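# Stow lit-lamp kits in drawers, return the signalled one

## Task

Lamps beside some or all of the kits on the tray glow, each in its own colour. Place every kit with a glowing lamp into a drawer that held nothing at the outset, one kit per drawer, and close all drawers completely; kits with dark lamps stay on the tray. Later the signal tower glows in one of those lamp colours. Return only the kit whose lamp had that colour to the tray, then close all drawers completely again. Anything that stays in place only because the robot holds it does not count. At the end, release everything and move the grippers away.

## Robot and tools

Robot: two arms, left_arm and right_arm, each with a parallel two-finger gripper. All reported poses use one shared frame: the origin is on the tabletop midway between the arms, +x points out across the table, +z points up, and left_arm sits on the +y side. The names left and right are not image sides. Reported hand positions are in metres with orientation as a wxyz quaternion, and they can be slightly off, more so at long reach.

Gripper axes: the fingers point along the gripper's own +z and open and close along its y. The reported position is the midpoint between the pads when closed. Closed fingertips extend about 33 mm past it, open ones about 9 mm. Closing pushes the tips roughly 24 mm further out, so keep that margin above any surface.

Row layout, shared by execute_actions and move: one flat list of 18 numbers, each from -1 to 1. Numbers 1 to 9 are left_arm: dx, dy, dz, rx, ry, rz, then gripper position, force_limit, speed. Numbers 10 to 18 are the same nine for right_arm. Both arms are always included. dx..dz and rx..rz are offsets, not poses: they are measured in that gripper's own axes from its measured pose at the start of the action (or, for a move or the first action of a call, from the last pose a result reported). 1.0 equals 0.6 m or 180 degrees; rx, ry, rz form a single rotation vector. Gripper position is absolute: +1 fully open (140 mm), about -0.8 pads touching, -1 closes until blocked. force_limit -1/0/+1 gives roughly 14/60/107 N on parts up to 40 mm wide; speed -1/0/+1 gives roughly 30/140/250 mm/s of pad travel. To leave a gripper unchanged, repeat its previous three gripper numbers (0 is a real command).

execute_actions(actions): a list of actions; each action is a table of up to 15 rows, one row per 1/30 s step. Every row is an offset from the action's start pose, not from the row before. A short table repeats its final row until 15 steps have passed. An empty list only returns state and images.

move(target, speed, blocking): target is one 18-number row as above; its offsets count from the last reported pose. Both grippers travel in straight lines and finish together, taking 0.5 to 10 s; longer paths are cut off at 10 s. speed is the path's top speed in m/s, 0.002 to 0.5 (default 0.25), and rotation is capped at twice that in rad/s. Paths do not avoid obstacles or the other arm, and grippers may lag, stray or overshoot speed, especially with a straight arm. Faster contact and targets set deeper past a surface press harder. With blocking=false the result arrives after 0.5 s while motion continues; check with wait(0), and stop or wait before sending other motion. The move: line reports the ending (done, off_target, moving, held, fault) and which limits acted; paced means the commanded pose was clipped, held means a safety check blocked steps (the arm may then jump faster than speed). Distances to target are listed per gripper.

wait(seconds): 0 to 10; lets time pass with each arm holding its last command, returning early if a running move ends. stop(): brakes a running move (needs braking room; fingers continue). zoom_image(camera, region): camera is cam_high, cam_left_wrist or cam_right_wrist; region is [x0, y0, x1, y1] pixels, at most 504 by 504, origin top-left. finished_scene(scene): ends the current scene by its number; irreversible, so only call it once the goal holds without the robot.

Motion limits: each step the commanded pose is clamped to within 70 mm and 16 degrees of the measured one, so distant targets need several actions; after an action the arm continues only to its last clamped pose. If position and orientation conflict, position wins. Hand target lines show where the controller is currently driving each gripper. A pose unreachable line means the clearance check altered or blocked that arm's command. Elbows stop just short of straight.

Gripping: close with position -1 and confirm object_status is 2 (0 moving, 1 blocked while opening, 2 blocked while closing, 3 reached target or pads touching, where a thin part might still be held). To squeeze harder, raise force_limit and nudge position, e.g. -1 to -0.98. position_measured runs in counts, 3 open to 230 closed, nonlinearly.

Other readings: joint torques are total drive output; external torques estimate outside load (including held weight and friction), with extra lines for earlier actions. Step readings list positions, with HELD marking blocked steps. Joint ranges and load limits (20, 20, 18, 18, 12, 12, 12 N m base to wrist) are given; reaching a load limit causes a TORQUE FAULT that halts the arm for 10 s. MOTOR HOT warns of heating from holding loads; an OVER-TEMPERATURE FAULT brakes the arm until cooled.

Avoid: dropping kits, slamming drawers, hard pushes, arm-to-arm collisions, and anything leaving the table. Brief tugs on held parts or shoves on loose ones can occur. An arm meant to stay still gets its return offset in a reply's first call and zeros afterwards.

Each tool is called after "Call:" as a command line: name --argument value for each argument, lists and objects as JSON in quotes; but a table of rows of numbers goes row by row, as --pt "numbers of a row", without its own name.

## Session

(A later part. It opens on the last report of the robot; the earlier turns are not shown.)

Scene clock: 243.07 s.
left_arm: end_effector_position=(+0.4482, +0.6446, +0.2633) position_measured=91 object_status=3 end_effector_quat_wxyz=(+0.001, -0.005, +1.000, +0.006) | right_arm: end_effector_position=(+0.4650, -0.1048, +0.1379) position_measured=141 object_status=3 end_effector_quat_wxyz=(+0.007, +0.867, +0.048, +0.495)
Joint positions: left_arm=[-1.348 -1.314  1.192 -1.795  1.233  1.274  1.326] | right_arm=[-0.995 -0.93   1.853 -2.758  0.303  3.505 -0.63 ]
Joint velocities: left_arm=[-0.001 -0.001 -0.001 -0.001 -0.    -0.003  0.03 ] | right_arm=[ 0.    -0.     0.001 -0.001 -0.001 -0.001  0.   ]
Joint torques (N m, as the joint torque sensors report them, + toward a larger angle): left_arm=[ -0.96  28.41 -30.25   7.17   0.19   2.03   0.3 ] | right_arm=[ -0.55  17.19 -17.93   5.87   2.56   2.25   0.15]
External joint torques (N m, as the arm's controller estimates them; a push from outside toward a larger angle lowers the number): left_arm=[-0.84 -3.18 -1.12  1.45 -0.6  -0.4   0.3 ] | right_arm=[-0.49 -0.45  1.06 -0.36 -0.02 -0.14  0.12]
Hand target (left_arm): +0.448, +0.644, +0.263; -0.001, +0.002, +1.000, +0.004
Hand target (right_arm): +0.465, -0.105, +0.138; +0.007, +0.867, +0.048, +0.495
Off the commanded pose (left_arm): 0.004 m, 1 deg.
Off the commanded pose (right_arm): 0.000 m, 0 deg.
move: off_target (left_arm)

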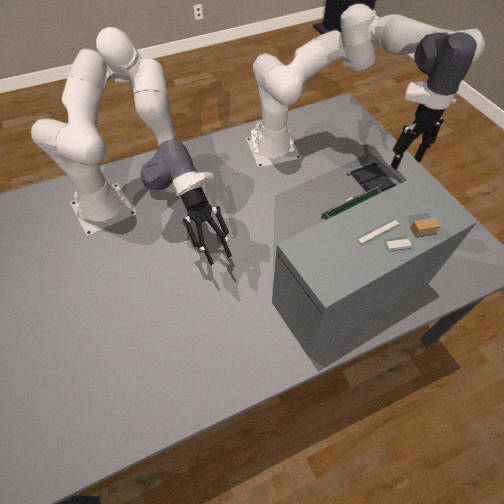

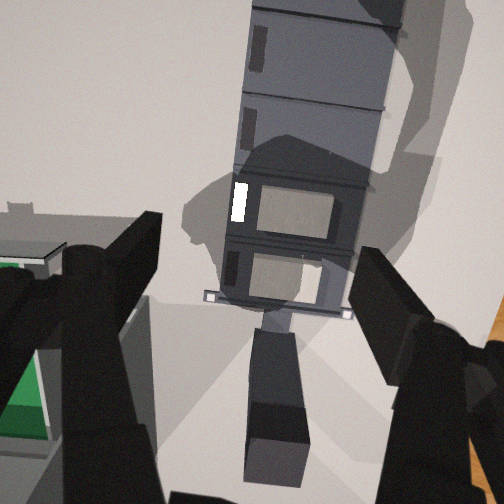

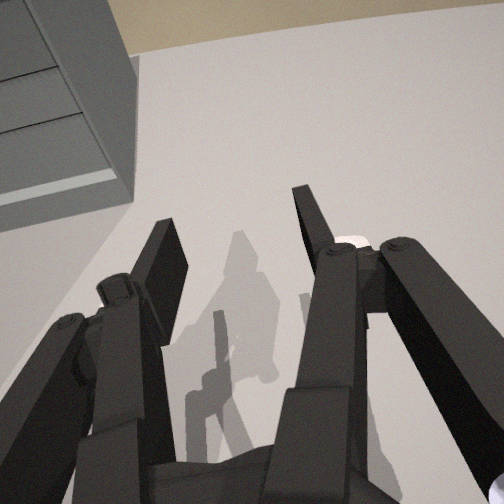

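Call:
execute_actions --actions '[]'

Call:
move --target '[-0.018,0.07,0.33,0,0,0,0.3,-0.2,-0.5,0,0,0,0,0,0,-0.1,0,0]'

Scene clock: 251.53 s.
left_arm: end_effector_position=(+0.4481, +0.6447, +0.2633) position_measured=91 object_status=3 end_effector_quat_wxyz=(+0.001, -0.001, +1.000, +0.006) | right_arm: end_effector_position=(+0.4650, -0.1048, +0.1379) position_measured=141 object_status=3 end_effector_quat_wxyz=(+0.007, +0.867, +0.048, +0.495)
Joint positions: left_arm=[-1.349 -1.314  1.192 -1.795  1.233  1.273  1.335] | right_arm=[-0.995 -0.93   1.853 -2.758  0.303  3.505 -0.63 ]
Joint velocities: left_arm=[-0.     0.001 -0.001  0.    -0.001  0.001 -0.001] | right_arm=[ 0.001 -0.001  0.001  0.    -0.     0.     0.002]
Joint torques (N m, as the joint torque sensors report them, + toward a larger angle): left_arm=[ -0.91  27.24 -30.73   7.59   0.33   1.92   0.2 ] | right_arm=[ -0.64  17.46 -18.04   5.88   2.54   2.27   0.13]
External joint torques (N m, as the arm's controller estimates them; a push from outside toward a larger angle lowers the number): left_arm=[-0.84 -4.36 -1.59  1.81 -0.48 -0.51  0.2 ] | right_arm=[-0.65 -0.17  0.94 -0.38 -0.04 -0.13  0.11]
Hand target (left_arm): +0.448, +0.644, +0.263; -0.001, +0.002, +1.000, +0.004
Hand target (right_arm): +0.465, -0.105, +0.138; +0.007, +0.867, +0.048, +0.495
Off the commanded pose (left_arm): 0.004 m, 1 deg.
Off the commanded pose (right_arm): 0.000 m, 0 deg.

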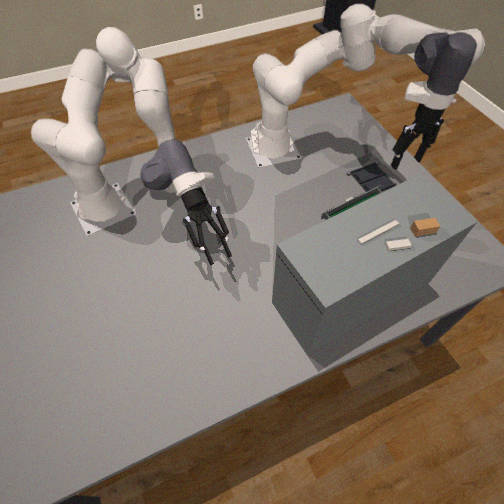

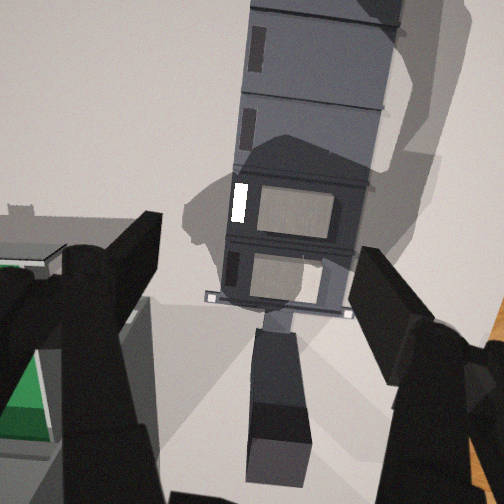

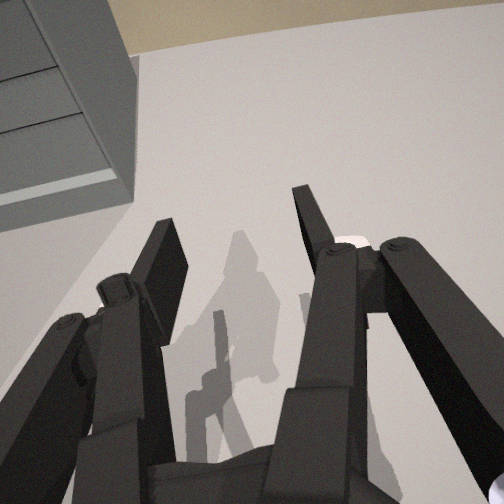

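Scene clock: 253.00 s.
left_arm: end_effector_position=(+0.4569, +0.6871, +0.0636) position_measured=91 object_status=3 end_effector_quat_wxyz=(-0.004, -0.003, +1.000, +0.007) | right_arm: end_effector_position=(+0.4650, -0.1048, +0.1379) position_measured=141 object_status=3 end_effector_quat_wxyz=(+0.007, +0.867, +0.048, +0.495)
Joint positions: left_arm=[-1.296 -1.537  1.484 -1.899  1.523  1.488  1.374] | right_arm=[-0.995 -0.93   1.853 -2.758  0.303  3.505 -0.63 ]
Joint velocities: left_arm=[ 0.001 -0.     0.001  0.002  0.001  0.011  0.009] | right_arm=[0.    0.002 0.    0.    0.001 0.    0.001]
Joint torques (N m, as the joint torque sensors report them, + toward a larger angle): left_arm=[ -0.04  29.62 -32.98   2.57   1.82   2.86   0.37] | right_arm=[ -0.48  17.42 -18.22   5.98   2.55   2.27   0.09]
External joint torques (N m, as the arm's controller estimates them; a push from outside toward a larger angle lowers the number): left_arm=[-0.23 -3.45 -1.04  1.54  0.97  0.48  0.37] | right_arm=[-0.51 -0.25  0.76 -0.29 -0.03 -0.14  0.06]
Hand target (left_arm): +0.459, +0.689, +0.064; -0.001, -0.001, +1.000, +0.008
Hand target (right_arm): +0.465, -0.105, +0.138; +0.007, +0.867, +0.048, +0.495
Off the commanded pose (left_arm): 0.004 m, 1 deg.
Off the commanded pose (right_arm): 0.000 m, 0 deg.
move: off_target (left_arm)

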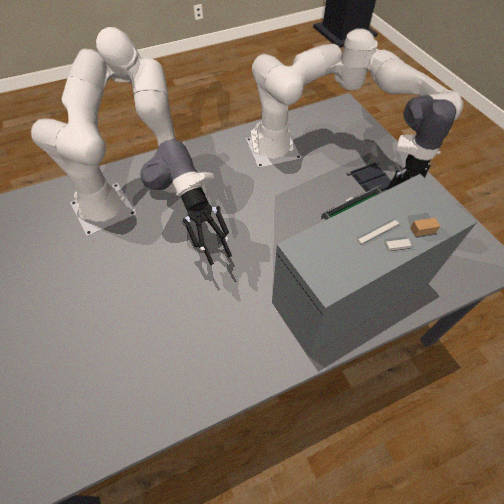

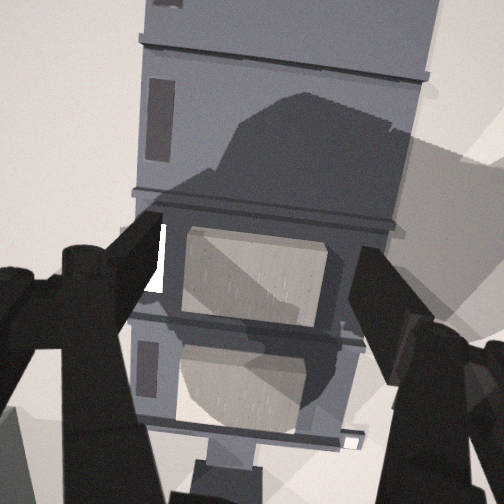

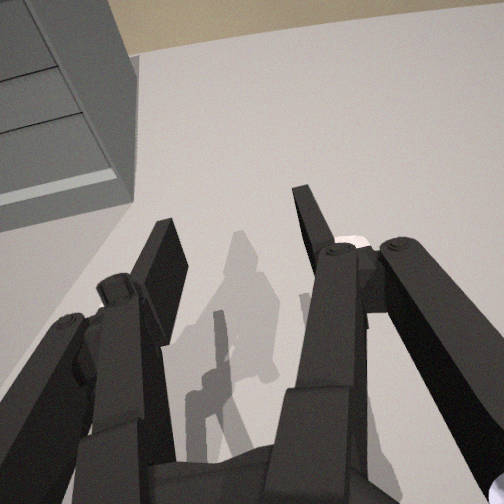

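Call:
move --target '[-0.003,0,0.028,0,0,0,0.3,-0.2,-0.5,0,0,0,0,0,0,-0.1,0,0]' --speed 0.05

Call:
move --target '[0,0,0,0,0,0,-1,-0.2,-0.5,0,0,0,0,0,0,-0.1,0,0]'

Call:
move --target '[0.03,-0.05,-0.38,0,0,0,-1,-0.2,-0.5,0,0,0,0,0,0,-0.1,0,0]' --speed 0.2

Call:
move --target '[0,-0.33,0,0,0,-0.03,-1,-0.2,-0.5,0,0,0,0,0,0,-0.1,0,0]' --speed 0.2

Scene clock: 255.87 s.
left_arm: end_effector_position=(+0.4564, +0.6876, +0.0476) position_measured=91 object_status=3 end_effector_quat_wxyz=(-0.006, -0.003, +1.000, +0.006) | right_arm: end_effector_position=(+0.4650, -0.1048, +0.1379) position_measured=141 object_status=3 end_effector_quat_wxyz=(+0.007, +0.867, +0.048, +0.495)
Joint positions: left_arm=[-1.296 -1.549  1.51  -1.899  1.539  1.506  1.377] | right_arm=[-0.995 -0.93   1.853 -2.758  0.303  3.505 -0.63 ]
Joint velocities: left_arm=[ 0.001 -0.001 -0.001 -0.     0.005  0.01   0.001] | right_arm=[-0.001  0.001 -0.002  0.001  0.001  0.     0.002]
Joint torques (N m, as the joint torque sensors report them, + toward a larger angle): left_arm=[ -1.39  29.46 -32.36   0.83   1.78   2.72  -0.05] | right_arm=[ -0.4   17.4  -18.02   5.93   2.59   2.27   0.11]
External joint torques (N m, as the arm's controller estimates them; a push from outside toward a larger angle lowers the number): left_arm=[-1.45 -3.62 -0.41  0.2   0.95  0.35 -0.05] | right_arm=[-0.32 -0.29  1.08 -0.35 -0.01 -0.13  0.08]
Hand target (left_arm): +0.459, +0.687, +0.047; -0.004, -0.003, +1.000, +0.007
Hand target (right_arm): +0.465, -0.105, +0.138; +0.007, +0.867, +0.048, +0.495
Off the commanded pose (left_arm): 0.002 m, 0 deg.
Off the commanded pose (right_arm): 0.000 m, 0 deg.
move: done

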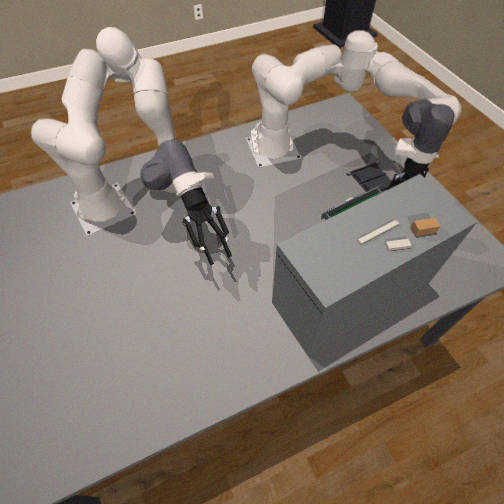

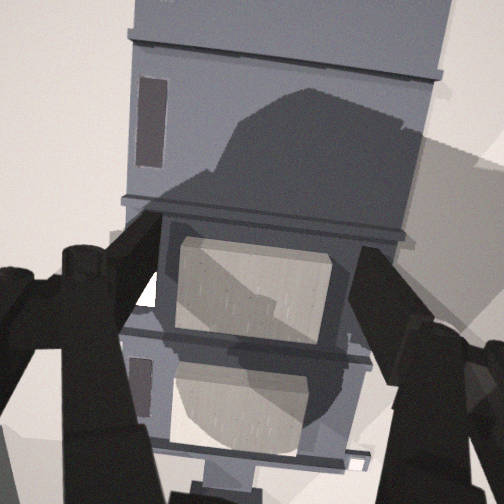

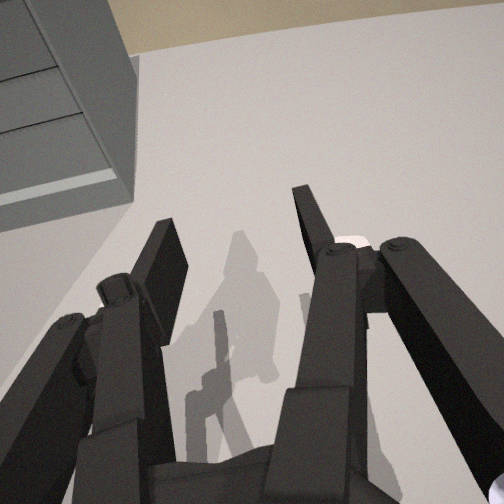

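Scene clock: 256.40 s.
left_arm: end_effector_position=(+0.4566, +0.6877, +0.0481) position_measured=132 object_status=2 end_effector_quat_wxyz=(-0.006, -0.003, +1.000, +0.006) | right_arm: end_effector_position=(+0.4650, -0.1048, +0.1379) position_measured=141 object_status=3 end_effector_quat_wxyz=(+0.007, +0.867, +0.048, +0.495)
Joint positions: left_arm=[-1.296 -1.549  1.51  -1.899  1.539  1.506  1.377] | right_arm=[-0.995 -0.93   1.853 -2.758  0.303  3.505 -0.63 ]
Joint velocities: left_arm=[-0.001 -0.    -0.    -0.001 -0.     0.     0.001] | right_arm=[-0.001 -0.    -0.001 -0.001  0.002  0.001 -0.001]
Joint torques (N m, as the joint torque sensors report them, + toward a larger angle): left_arm=[  0.86  30.69 -33.41   0.7    0.64   2.42   0.08] | right_arm=[ -0.53  17.56 -17.87   5.89   2.54   2.27   0.11]
External joint torques (N m, as the arm's controller estimates them; a push from outside toward a larger angle lowers the number): left_arm=[ 1.02 -2.54 -1.25  0.19 -0.19  0.02  0.08] | right_arm=[-0.46 -0.07  1.19 -0.35 -0.06 -0.13  0.08]
Hand target (left_arm): +0.456, +0.688, +0.048; -0.006, -0.003, +1.000, +0.006
Hand target (right_arm): +0.465, -0.105, +0.138; +0.007, +0.867, +0.048, +0.495
Off the commanded pose (left_arm): 0.001 m, 0 deg.
Off the commanded pose (right_arm): 0.000 m, 0 deg.
move: done

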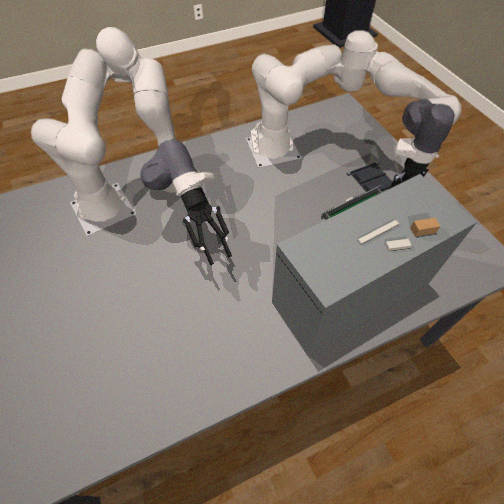

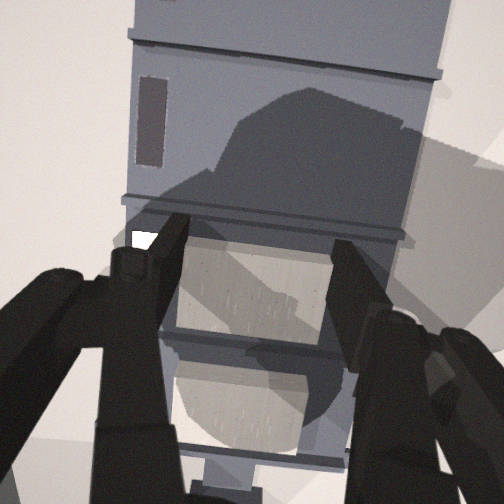

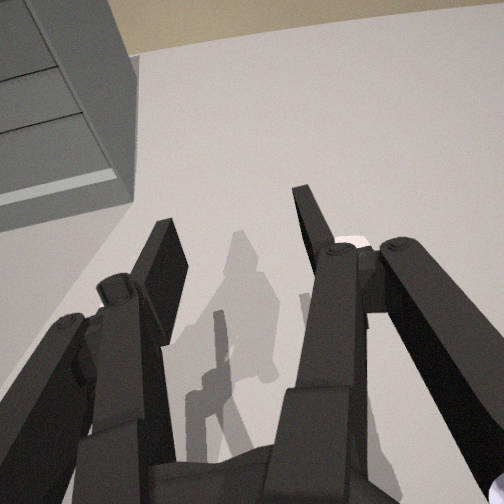

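Scene clock: 258.17 s.
left_arm: end_effector_position=(+0.4414, +0.6578, +0.2777) position_measured=132 object_status=2 end_effector_quat_wxyz=(-0.002, -0.003, +1.000, +0.005) | right_arm: end_effector_position=(+0.4650, -0.1048, +0.1379) position_measured=141 object_status=3 end_effector_quat_wxyz=(+0.007, +0.867, +0.048, +0.495)
Joint positions: left_arm=[-1.339 -1.293  1.179 -1.758  1.216  1.251  1.363] | right_arm=[-0.995 -0.93   1.853 -2.758  0.303  3.505 -0.63 ]
Joint velocities: left_arm=[ 0.    -0.     0.     0.001 -0.002 -0.011  0.001] | right_arm=[-0.    -0.001 -0.    -0.    -0.002  0.    -0.001]
Joint torques (N m, as the joint torque sensors report them, + toward a larger angle): left_arm=[ -0.45  29.54 -30.58   7.32  -0.47   1.9    0.14] | right_arm=[ -0.49  17.23 -18.03   5.99   2.54   2.3    0.14]
External joint torques (N m, as the arm's controller estimates them; a push from outside toward a larger angle lowers the number): left_arm=[-0.37 -2.39 -1.81  1.45 -1.25 -0.51  0.14] | right_arm=[-0.52 -0.4   0.91 -0.27 -0.03 -0.09  0.11]
Hand target (left_arm): +0.441, +0.656, +0.278; -0.004, -0.002, +1.000, +0.003
Hand target (right_arm): +0.465, -0.105, +0.138; +0.007, +0.867, +0.048, +0.495
Off the commanded pose (left_arm): 0.003 m, 1 deg.
Off the commanded pose (right_arm): 0.000 m, 0 deg.
move: done

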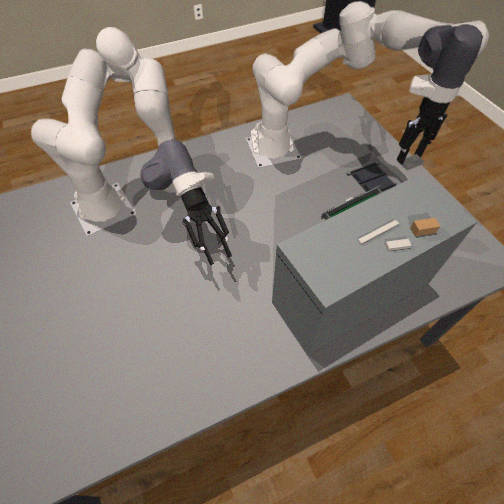

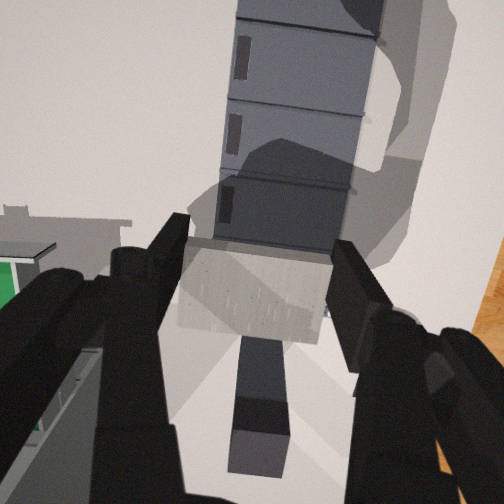

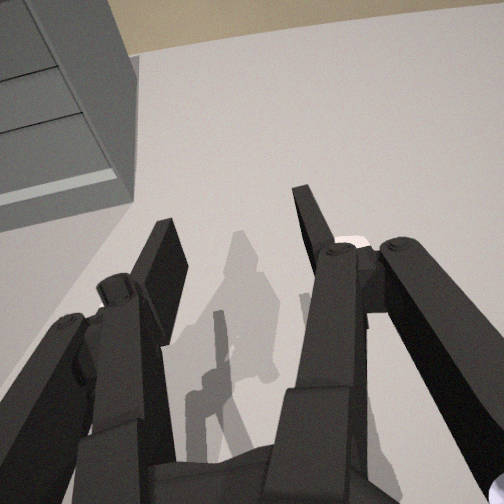

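Scene clock: 260.07 s.
left_arm: end_effector_position=(+0.4426, +0.4597, +0.2803) position_measured=132 object_status=2 end_effector_quat_wxyz=(+0.003, -0.043, +0.999, +0.006) | right_arm: end_effector_position=(+0.4650, -0.1048, +0.1379) position_measured=141 object_status=3 end_effector_quat_wxyz=(+0.007, +0.867, +0.048, +0.495)
Joint positions: left_arm=[-1.444 -1.195  1.135 -2.01   1.05   1.368  0.903] | right_arm=[-0.995 -0.93   1.853 -2.758  0.303  3.505 -0.63 ]
Joint velocities: left_arm=[-0.001 -0.     0.002 -0.001 -0.001 -0.001 -0.031] | right_arm=[-0.001 -0.001  0.     0.001 -0.    -0.    -0.001]
Joint torques (N m, as the joint torque sensors report them, + toward a larger angle): left_arm=[  2.15  20.84 -27.73   9.62  -0.12   2.86  -0.22] | right_arm=[ -0.36  17.45 -17.83   6.02   2.56   2.25   0.13]
External joint torques (N m, as the arm's controller estimates them; a push from outside toward a larger angle lowers the number): left_arm=[ 2.12 -2.52 -0.79 -0.9  -0.95  0.43 -0.22] | right_arm=[-0.31 -0.19  1.18 -0.25 -0.03 -0.15  0.1 ]
Hand target (left_arm): +0.442, +0.459, +0.280; +0.003, -0.049, +0.999, +0.005
Hand target (right_arm): +0.465, -0.105, +0.138; +0.007, +0.867, +0.048, +0.495
Off the commanded pose (left_arm): 0.004 m, 1 deg.
Off the commanded pose (right_arm): 0.000 m, 0 deg.
move: off_target (left_arm)

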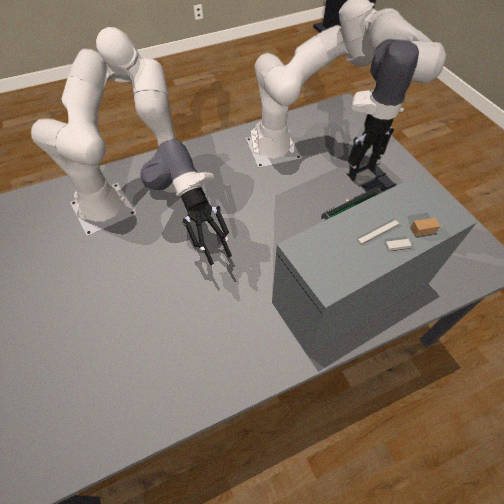

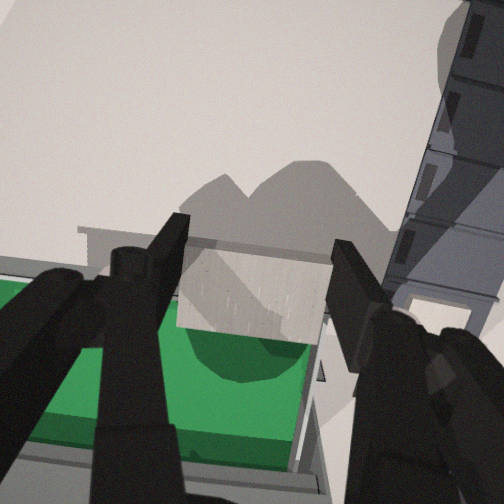

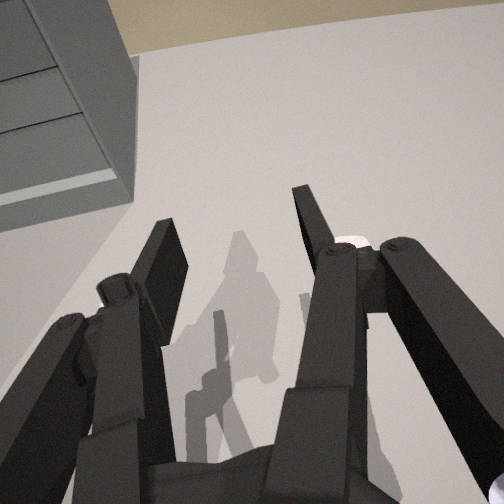

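Call:
move --target '[-0.16,-0.088,0,0,0,-0.004,-1,-0.2,-0.5,0,0,0,0,0,0,-0.1,0,0]' --speed 0.12

Call:
move --target '[0,0,0.055,0,0,0,-1,-0.2,-0.5,0,0,0,0,0,0,-0.1,0,0]' --speed 0.05

Scene clock: 263.13 s.
left_arm: end_effector_position=(+0.5398, +0.4115, +0.2811) position_measured=132 object_status=2 end_effector_quat_wxyz=(+0.002, -0.050, +0.999, +0.003) | right_arm: end_effector_position=(+0.4650, -0.1048, +0.1379) position_measured=141 object_status=3 end_effector_quat_wxyz=(+0.007, +0.867, +0.048, +0.495)
Joint positions: left_arm=[-1.786 -1.108  1.311 -1.686  1.08   1.394  0.9  ] | right_arm=[-0.995 -0.93   1.853 -2.758  0.303  3.505 -0.63 ]
Joint velocities: left_arm=[-0.001  0.001 -0.     0.002  0.002 -0.001  0.003] | right_arm=[ 0.001 -0.     0.002 -0.     0.     0.    -0.   ]
Joint torques (N m, as the joint torque sensors report them, + toward a larger angle): left_arm=[ -1.73  29.71 -28.36  11.39   1.55   2.55   0.21] | right_arm=[ -0.53  17.43 -17.92   5.83   2.54   2.27   0.12]
External joint torques (N m, as the arm's controller estimates them; a push from outside toward a larger angle lowers the number): left_arm=[-1.66 -1.13 -0.59  1.51  0.76  0.1   0.21] | right_arm=[-0.51 -0.2   1.05 -0.41 -0.04 -0.12  0.09]
Hand target (left_arm): +0.542, +0.412, +0.282; +0.004, -0.048, +0.999, +0.004
Hand target (right_arm): +0.465, -0.105, +0.138; +0.007, +0.867, +0.048, +0.495
Off the commanded pose (left_arm): 0.005 m, 0 deg.
Off the commanded pose (right_arm): 0.000 m, 0 deg.
move: off_target (left_arm)

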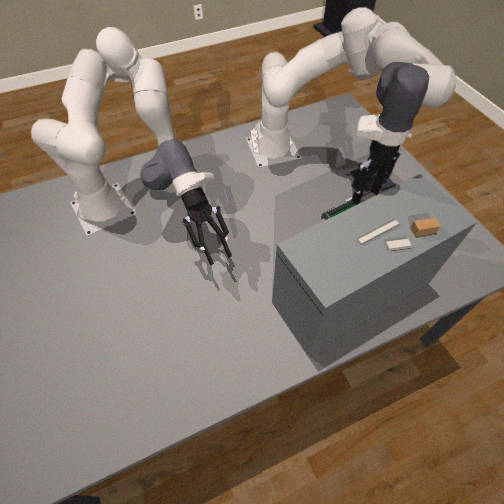

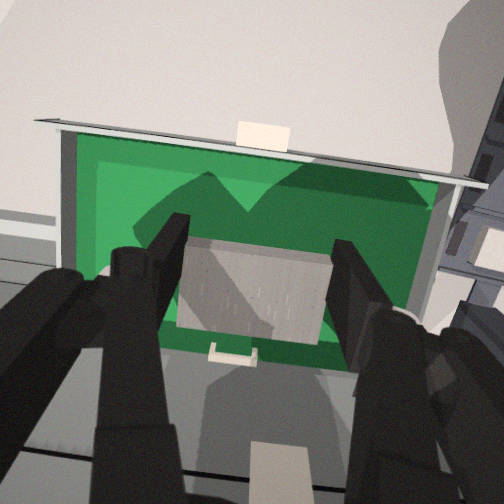

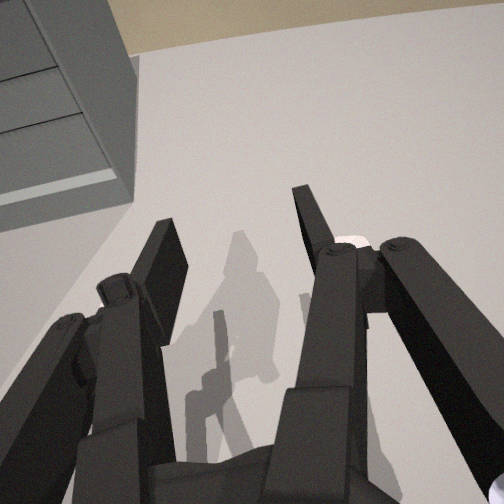

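Scene clock: 264.10 s.
left_arm: end_effector_position=(+0.5385, +0.4103, +0.2487) position_measured=132 object_status=2 end_effector_quat_wxyz=(-0.001, -0.046, +0.999, +0.003) | right_arm: end_effector_position=(+0.4650, -0.1048, +0.1379) position_measured=141 object_status=3 end_effector_quat_wxyz=(+0.007, +0.867, +0.048, +0.495)
Joint positions: left_arm=[-1.77  -1.14   1.345 -1.746  1.107  1.439  0.889] | right_arm=[-0.995 -0.93   1.853 -2.758  0.303  3.505 -0.63 ]
Joint velocities: left_arm=[ 0.002  0.     0.001 -0.002  0.001  0.017 -0.006] | right_arm=[ 0.001 -0.    -0.    -0.001 -0.     0.001 -0.001]
Joint torques (N m, as the joint torque sensors report them, + toward a larger angle): left_arm=[  1.78  28.   -30.01   7.78   1.71   2.83  -0.02] | right_arm=[ -0.69  17.24 -18.14   5.8    2.56   2.27   0.17]
External joint torques (N m, as the arm's controller estimates them; a push from outside toward a larger angle lowers the number): left_arm=[ 1.63 -2.51 -1.65 -1.99  0.91  0.41 -0.02] | right_arm=[-0.72 -0.4   0.82 -0.45 -0.01 -0.13  0.14]
Hand target (left_arm): +0.540, +0.412, +0.248; +0.002, -0.050, +0.999, +0.003
Hand target (right_arm): +0.465, -0.105, +0.138; +0.007, +0.867, +0.048, +0.495
Off the commanded pose (left_arm): 0.002 m, 1 deg.
Off the commanded pose (right_arm): 0.000 m, 0 deg.
move: done

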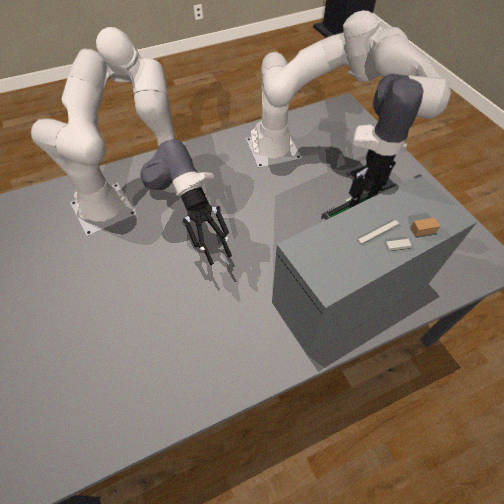

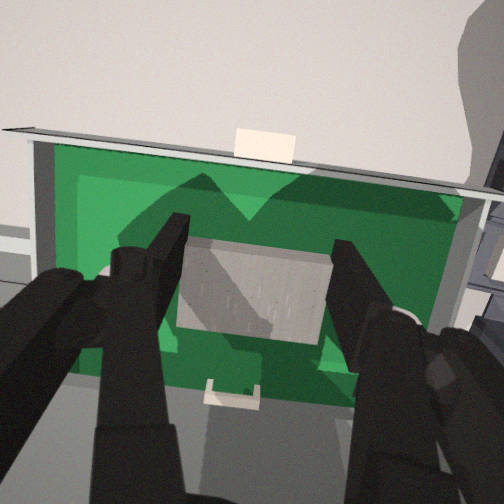

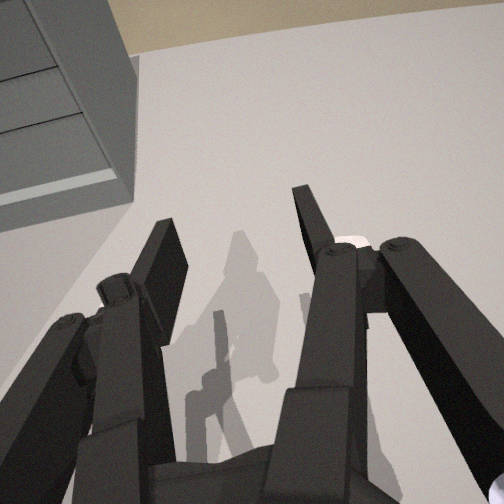

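Call:
move --target '[0,0,0.035,0,0,0,-1,-0.2,-0.5,0,0,0,0,0,0,-0.1,0,0]' --speed 0.03

Call:
move --target '[0,0,0.015,0,0,0,-1,-0.2,-0.5,0,0,0,0,0,0,-0.1,0,0]' --speed 0.02

Scene clock: 266.37 s.
left_arm: end_effector_position=(+0.5371, +0.4089, +0.2285) position_measured=132 object_status=2 end_effector_quat_wxyz=(-0.003, -0.043, +0.999, +0.003) | right_arm: end_effector_position=(+0.4650, -0.1048, +0.1379) position_measured=141 object_status=3 end_effector_quat_wxyz=(+0.007, +0.867, +0.048, +0.495)
Joint positions: left_arm=[-1.763 -1.156  1.369 -1.78   1.122  1.467  0.885] | right_arm=[-0.995 -0.93   1.853 -2.758  0.303  3.505 -0.63 ]
Joint velocities: left_arm=[-0.     0.    -0.    -0.001  0.002  0.012 -0.002] | right_arm=[ 0.     0.    -0.001  0.002  0.001  0.    -0.001]
Joint torques (N m, as the joint torque sensors report them, + toward a larger angle): left_arm=[  1.99  27.9  -29.9    7.54   1.65   2.82  -0.12] | right_arm=[ -0.65  17.6  -18.01   5.91   2.54   2.26   0.11]
External joint torques (N m, as the arm's controller estimates them; a push from outside toward a larger angle lowers the number): left_arm=[ 2.3  -2.7  -0.97 -1.82  0.88  0.39 -0.12] | right_arm=[-0.77 -0.07  0.97 -0.53 -0.03 -0.17  0.08]
Hand target (left_arm): +0.539, +0.410, +0.228; -0.001, -0.046, +0.999, +0.003
Hand target (right_arm): +0.465, -0.105, +0.138; +0.007, +0.867, +0.048, +0.495
Off the commanded pose (left_arm): 0.002 m, 0 deg.
Off the commanded pose (right_arm): 0.000 m, 0 deg.
move: done

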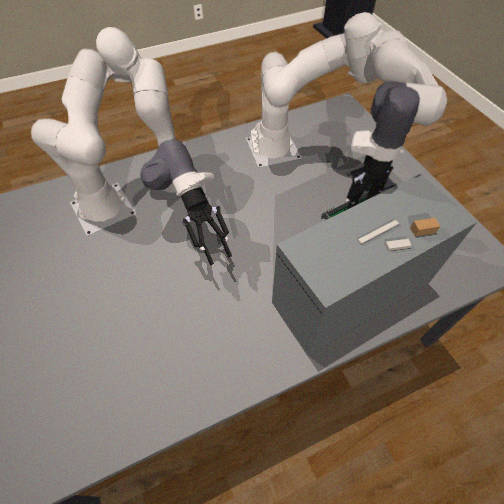

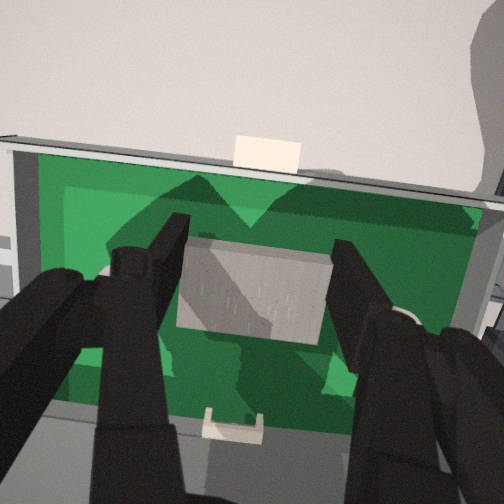

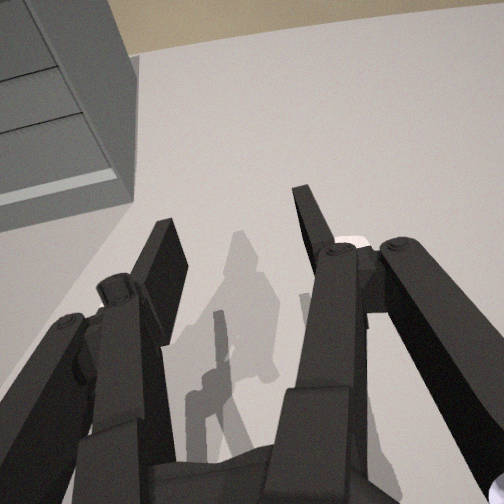

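Scene clock: 267.07 s.
left_arm: end_effector_position=(+0.5359, +0.4076, +0.2205) position_measured=132 object_status=2 end_effector_quat_wxyz=(-0.005, -0.041, +0.999, +0.002) | right_arm: end_effector_position=(+0.4650, -0.1048, +0.1379) position_measured=141 object_status=3 end_effector_quat_wxyz=(+0.007, +0.867, +0.048, +0.495)
Joint positions: left_arm=[-1.762 -1.162  1.38  -1.792  1.126  1.476  0.885] | right_arm=[-0.995 -0.93   1.853 -2.758  0.303  3.505 -0.63 ]
Joint velocities: left_arm=[ 0.002 -0.001  0.001  0.001  0.     0.01  -0.001] | right_arm=[-0.001  0.    -0.002  0.     0.001 -0.     0.001]
Joint torques (N m, as the joint torque sensors report them, + toward a larger angle): left_arm=[  1.8   27.59 -29.12   7.9    1.78   2.93  -0.11] | right_arm=[ -0.53  17.52 -17.91   5.66   2.52   2.27   0.11]
External joint torques (N m, as the arm's controller estimates them; a push from outside toward a larger angle lowers the number): left_arm=[ 1.73 -2.83 -0.2  -1.66  0.99  0.52 -0.11] | right_arm=[-0.47 -0.15  1.16 -0.62 -0.07 -0.13  0.08]
Hand target (left_arm): +0.537, +0.409, +0.220; -0.003, -0.043, +0.999, +0.003
Hand target (right_arm): +0.465, -0.105, +0.138; +0.007, +0.867, +0.048, +0.495
Off the commanded pose (left_arm): 0.002 m, 0 deg.
Off the commanded pose (right_arm): 0.000 m, 0 deg.
move: done

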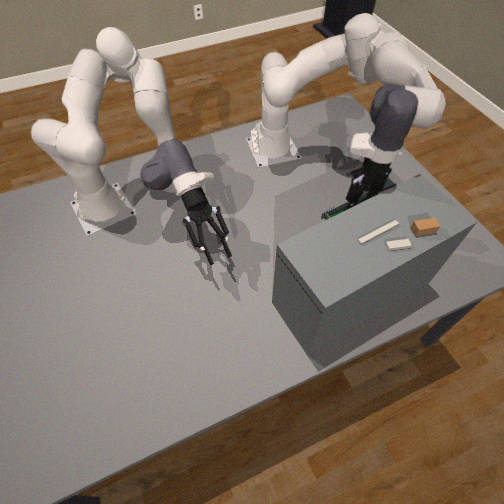

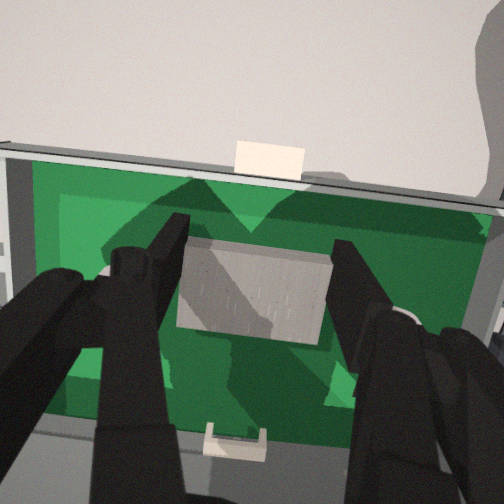

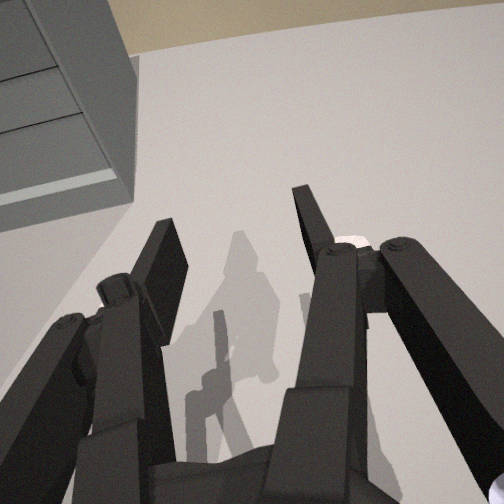

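Call:
move --target '[-0.003,0.003,0.02,0,0,0,-1,-0.2,-0.5,0,0,0,0,0,0,-0.1,0,0]' --speed 0.02

Scene clock: 268.77 s.
left_arm: end_effector_position=(+0.5405, +0.4078, +0.2190) position_measured=132 object_status=2 end_effector_quat_wxyz=(+0.002, -0.041, +0.999, +0.001) | right_arm: end_effector_position=(+0.4650, -0.1048, +0.1379) position_measured=141 object_status=3 end_effector_quat_wxyz=(+0.007, +0.867, +0.048, +0.495)
Joint positions: left_arm=[-1.759 -1.165  1.383 -1.795  1.136  1.493  0.885] | right_arm=[-0.995 -0.93   1.853 -2.758  0.303  3.505 -0.63 ]
Joint velocities: left_arm=[ 0.    -0.     0.002 -0.001  0.003  0.012 -0.001] | right_arm=[-0.001  0.001 -0.001 -0.    -0.     0.001 -0.001]
Joint torques (N m, as the joint torque sensors report them, + toward a larger angle): left_arm=[  0.88  23.81 -21.96   5.42   1.33   2.28   0.09] | right_arm=[ -0.41  17.48 -18.27   5.83   2.53   2.27   0.14]
External joint torques (N m, as the arm's controller estimates them; a push from outside toward a larger angle lowers the number): left_arm=[ 1.05 -6.65  7.1  -3.97  0.54 -0.17  0.09] | right_arm=[-0.35 -0.17  0.75 -0.41 -0.05 -0.12  0.12]
Hand target (left_arm): +0.537, +0.409, +0.209; -0.005, -0.041, +0.999, +0.002
Hand target (right_arm): +0.465, -0.105, +0.138; +0.007, +0.867, +0.048, +0.495
Off the commanded pose (left_arm): 0.011 m, 1 deg.
Off the commanded pose (right_arm): 0.000 m, 0 deg.
move: off_target (left_arm)

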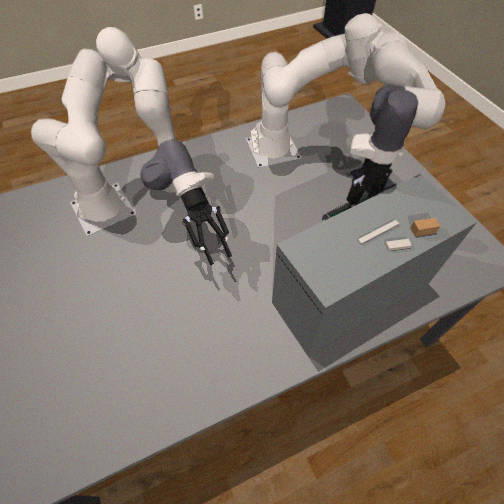

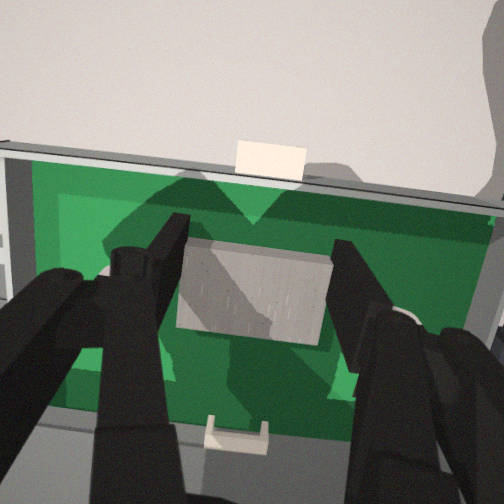

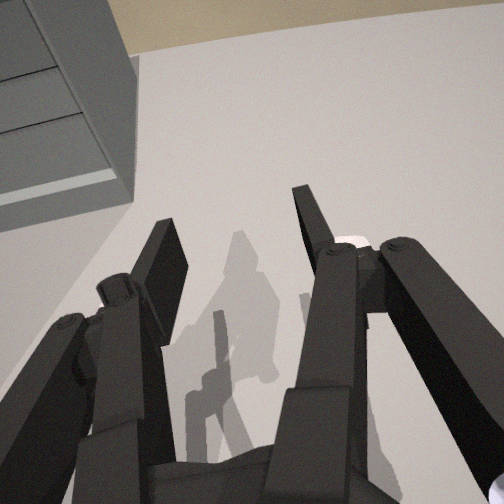

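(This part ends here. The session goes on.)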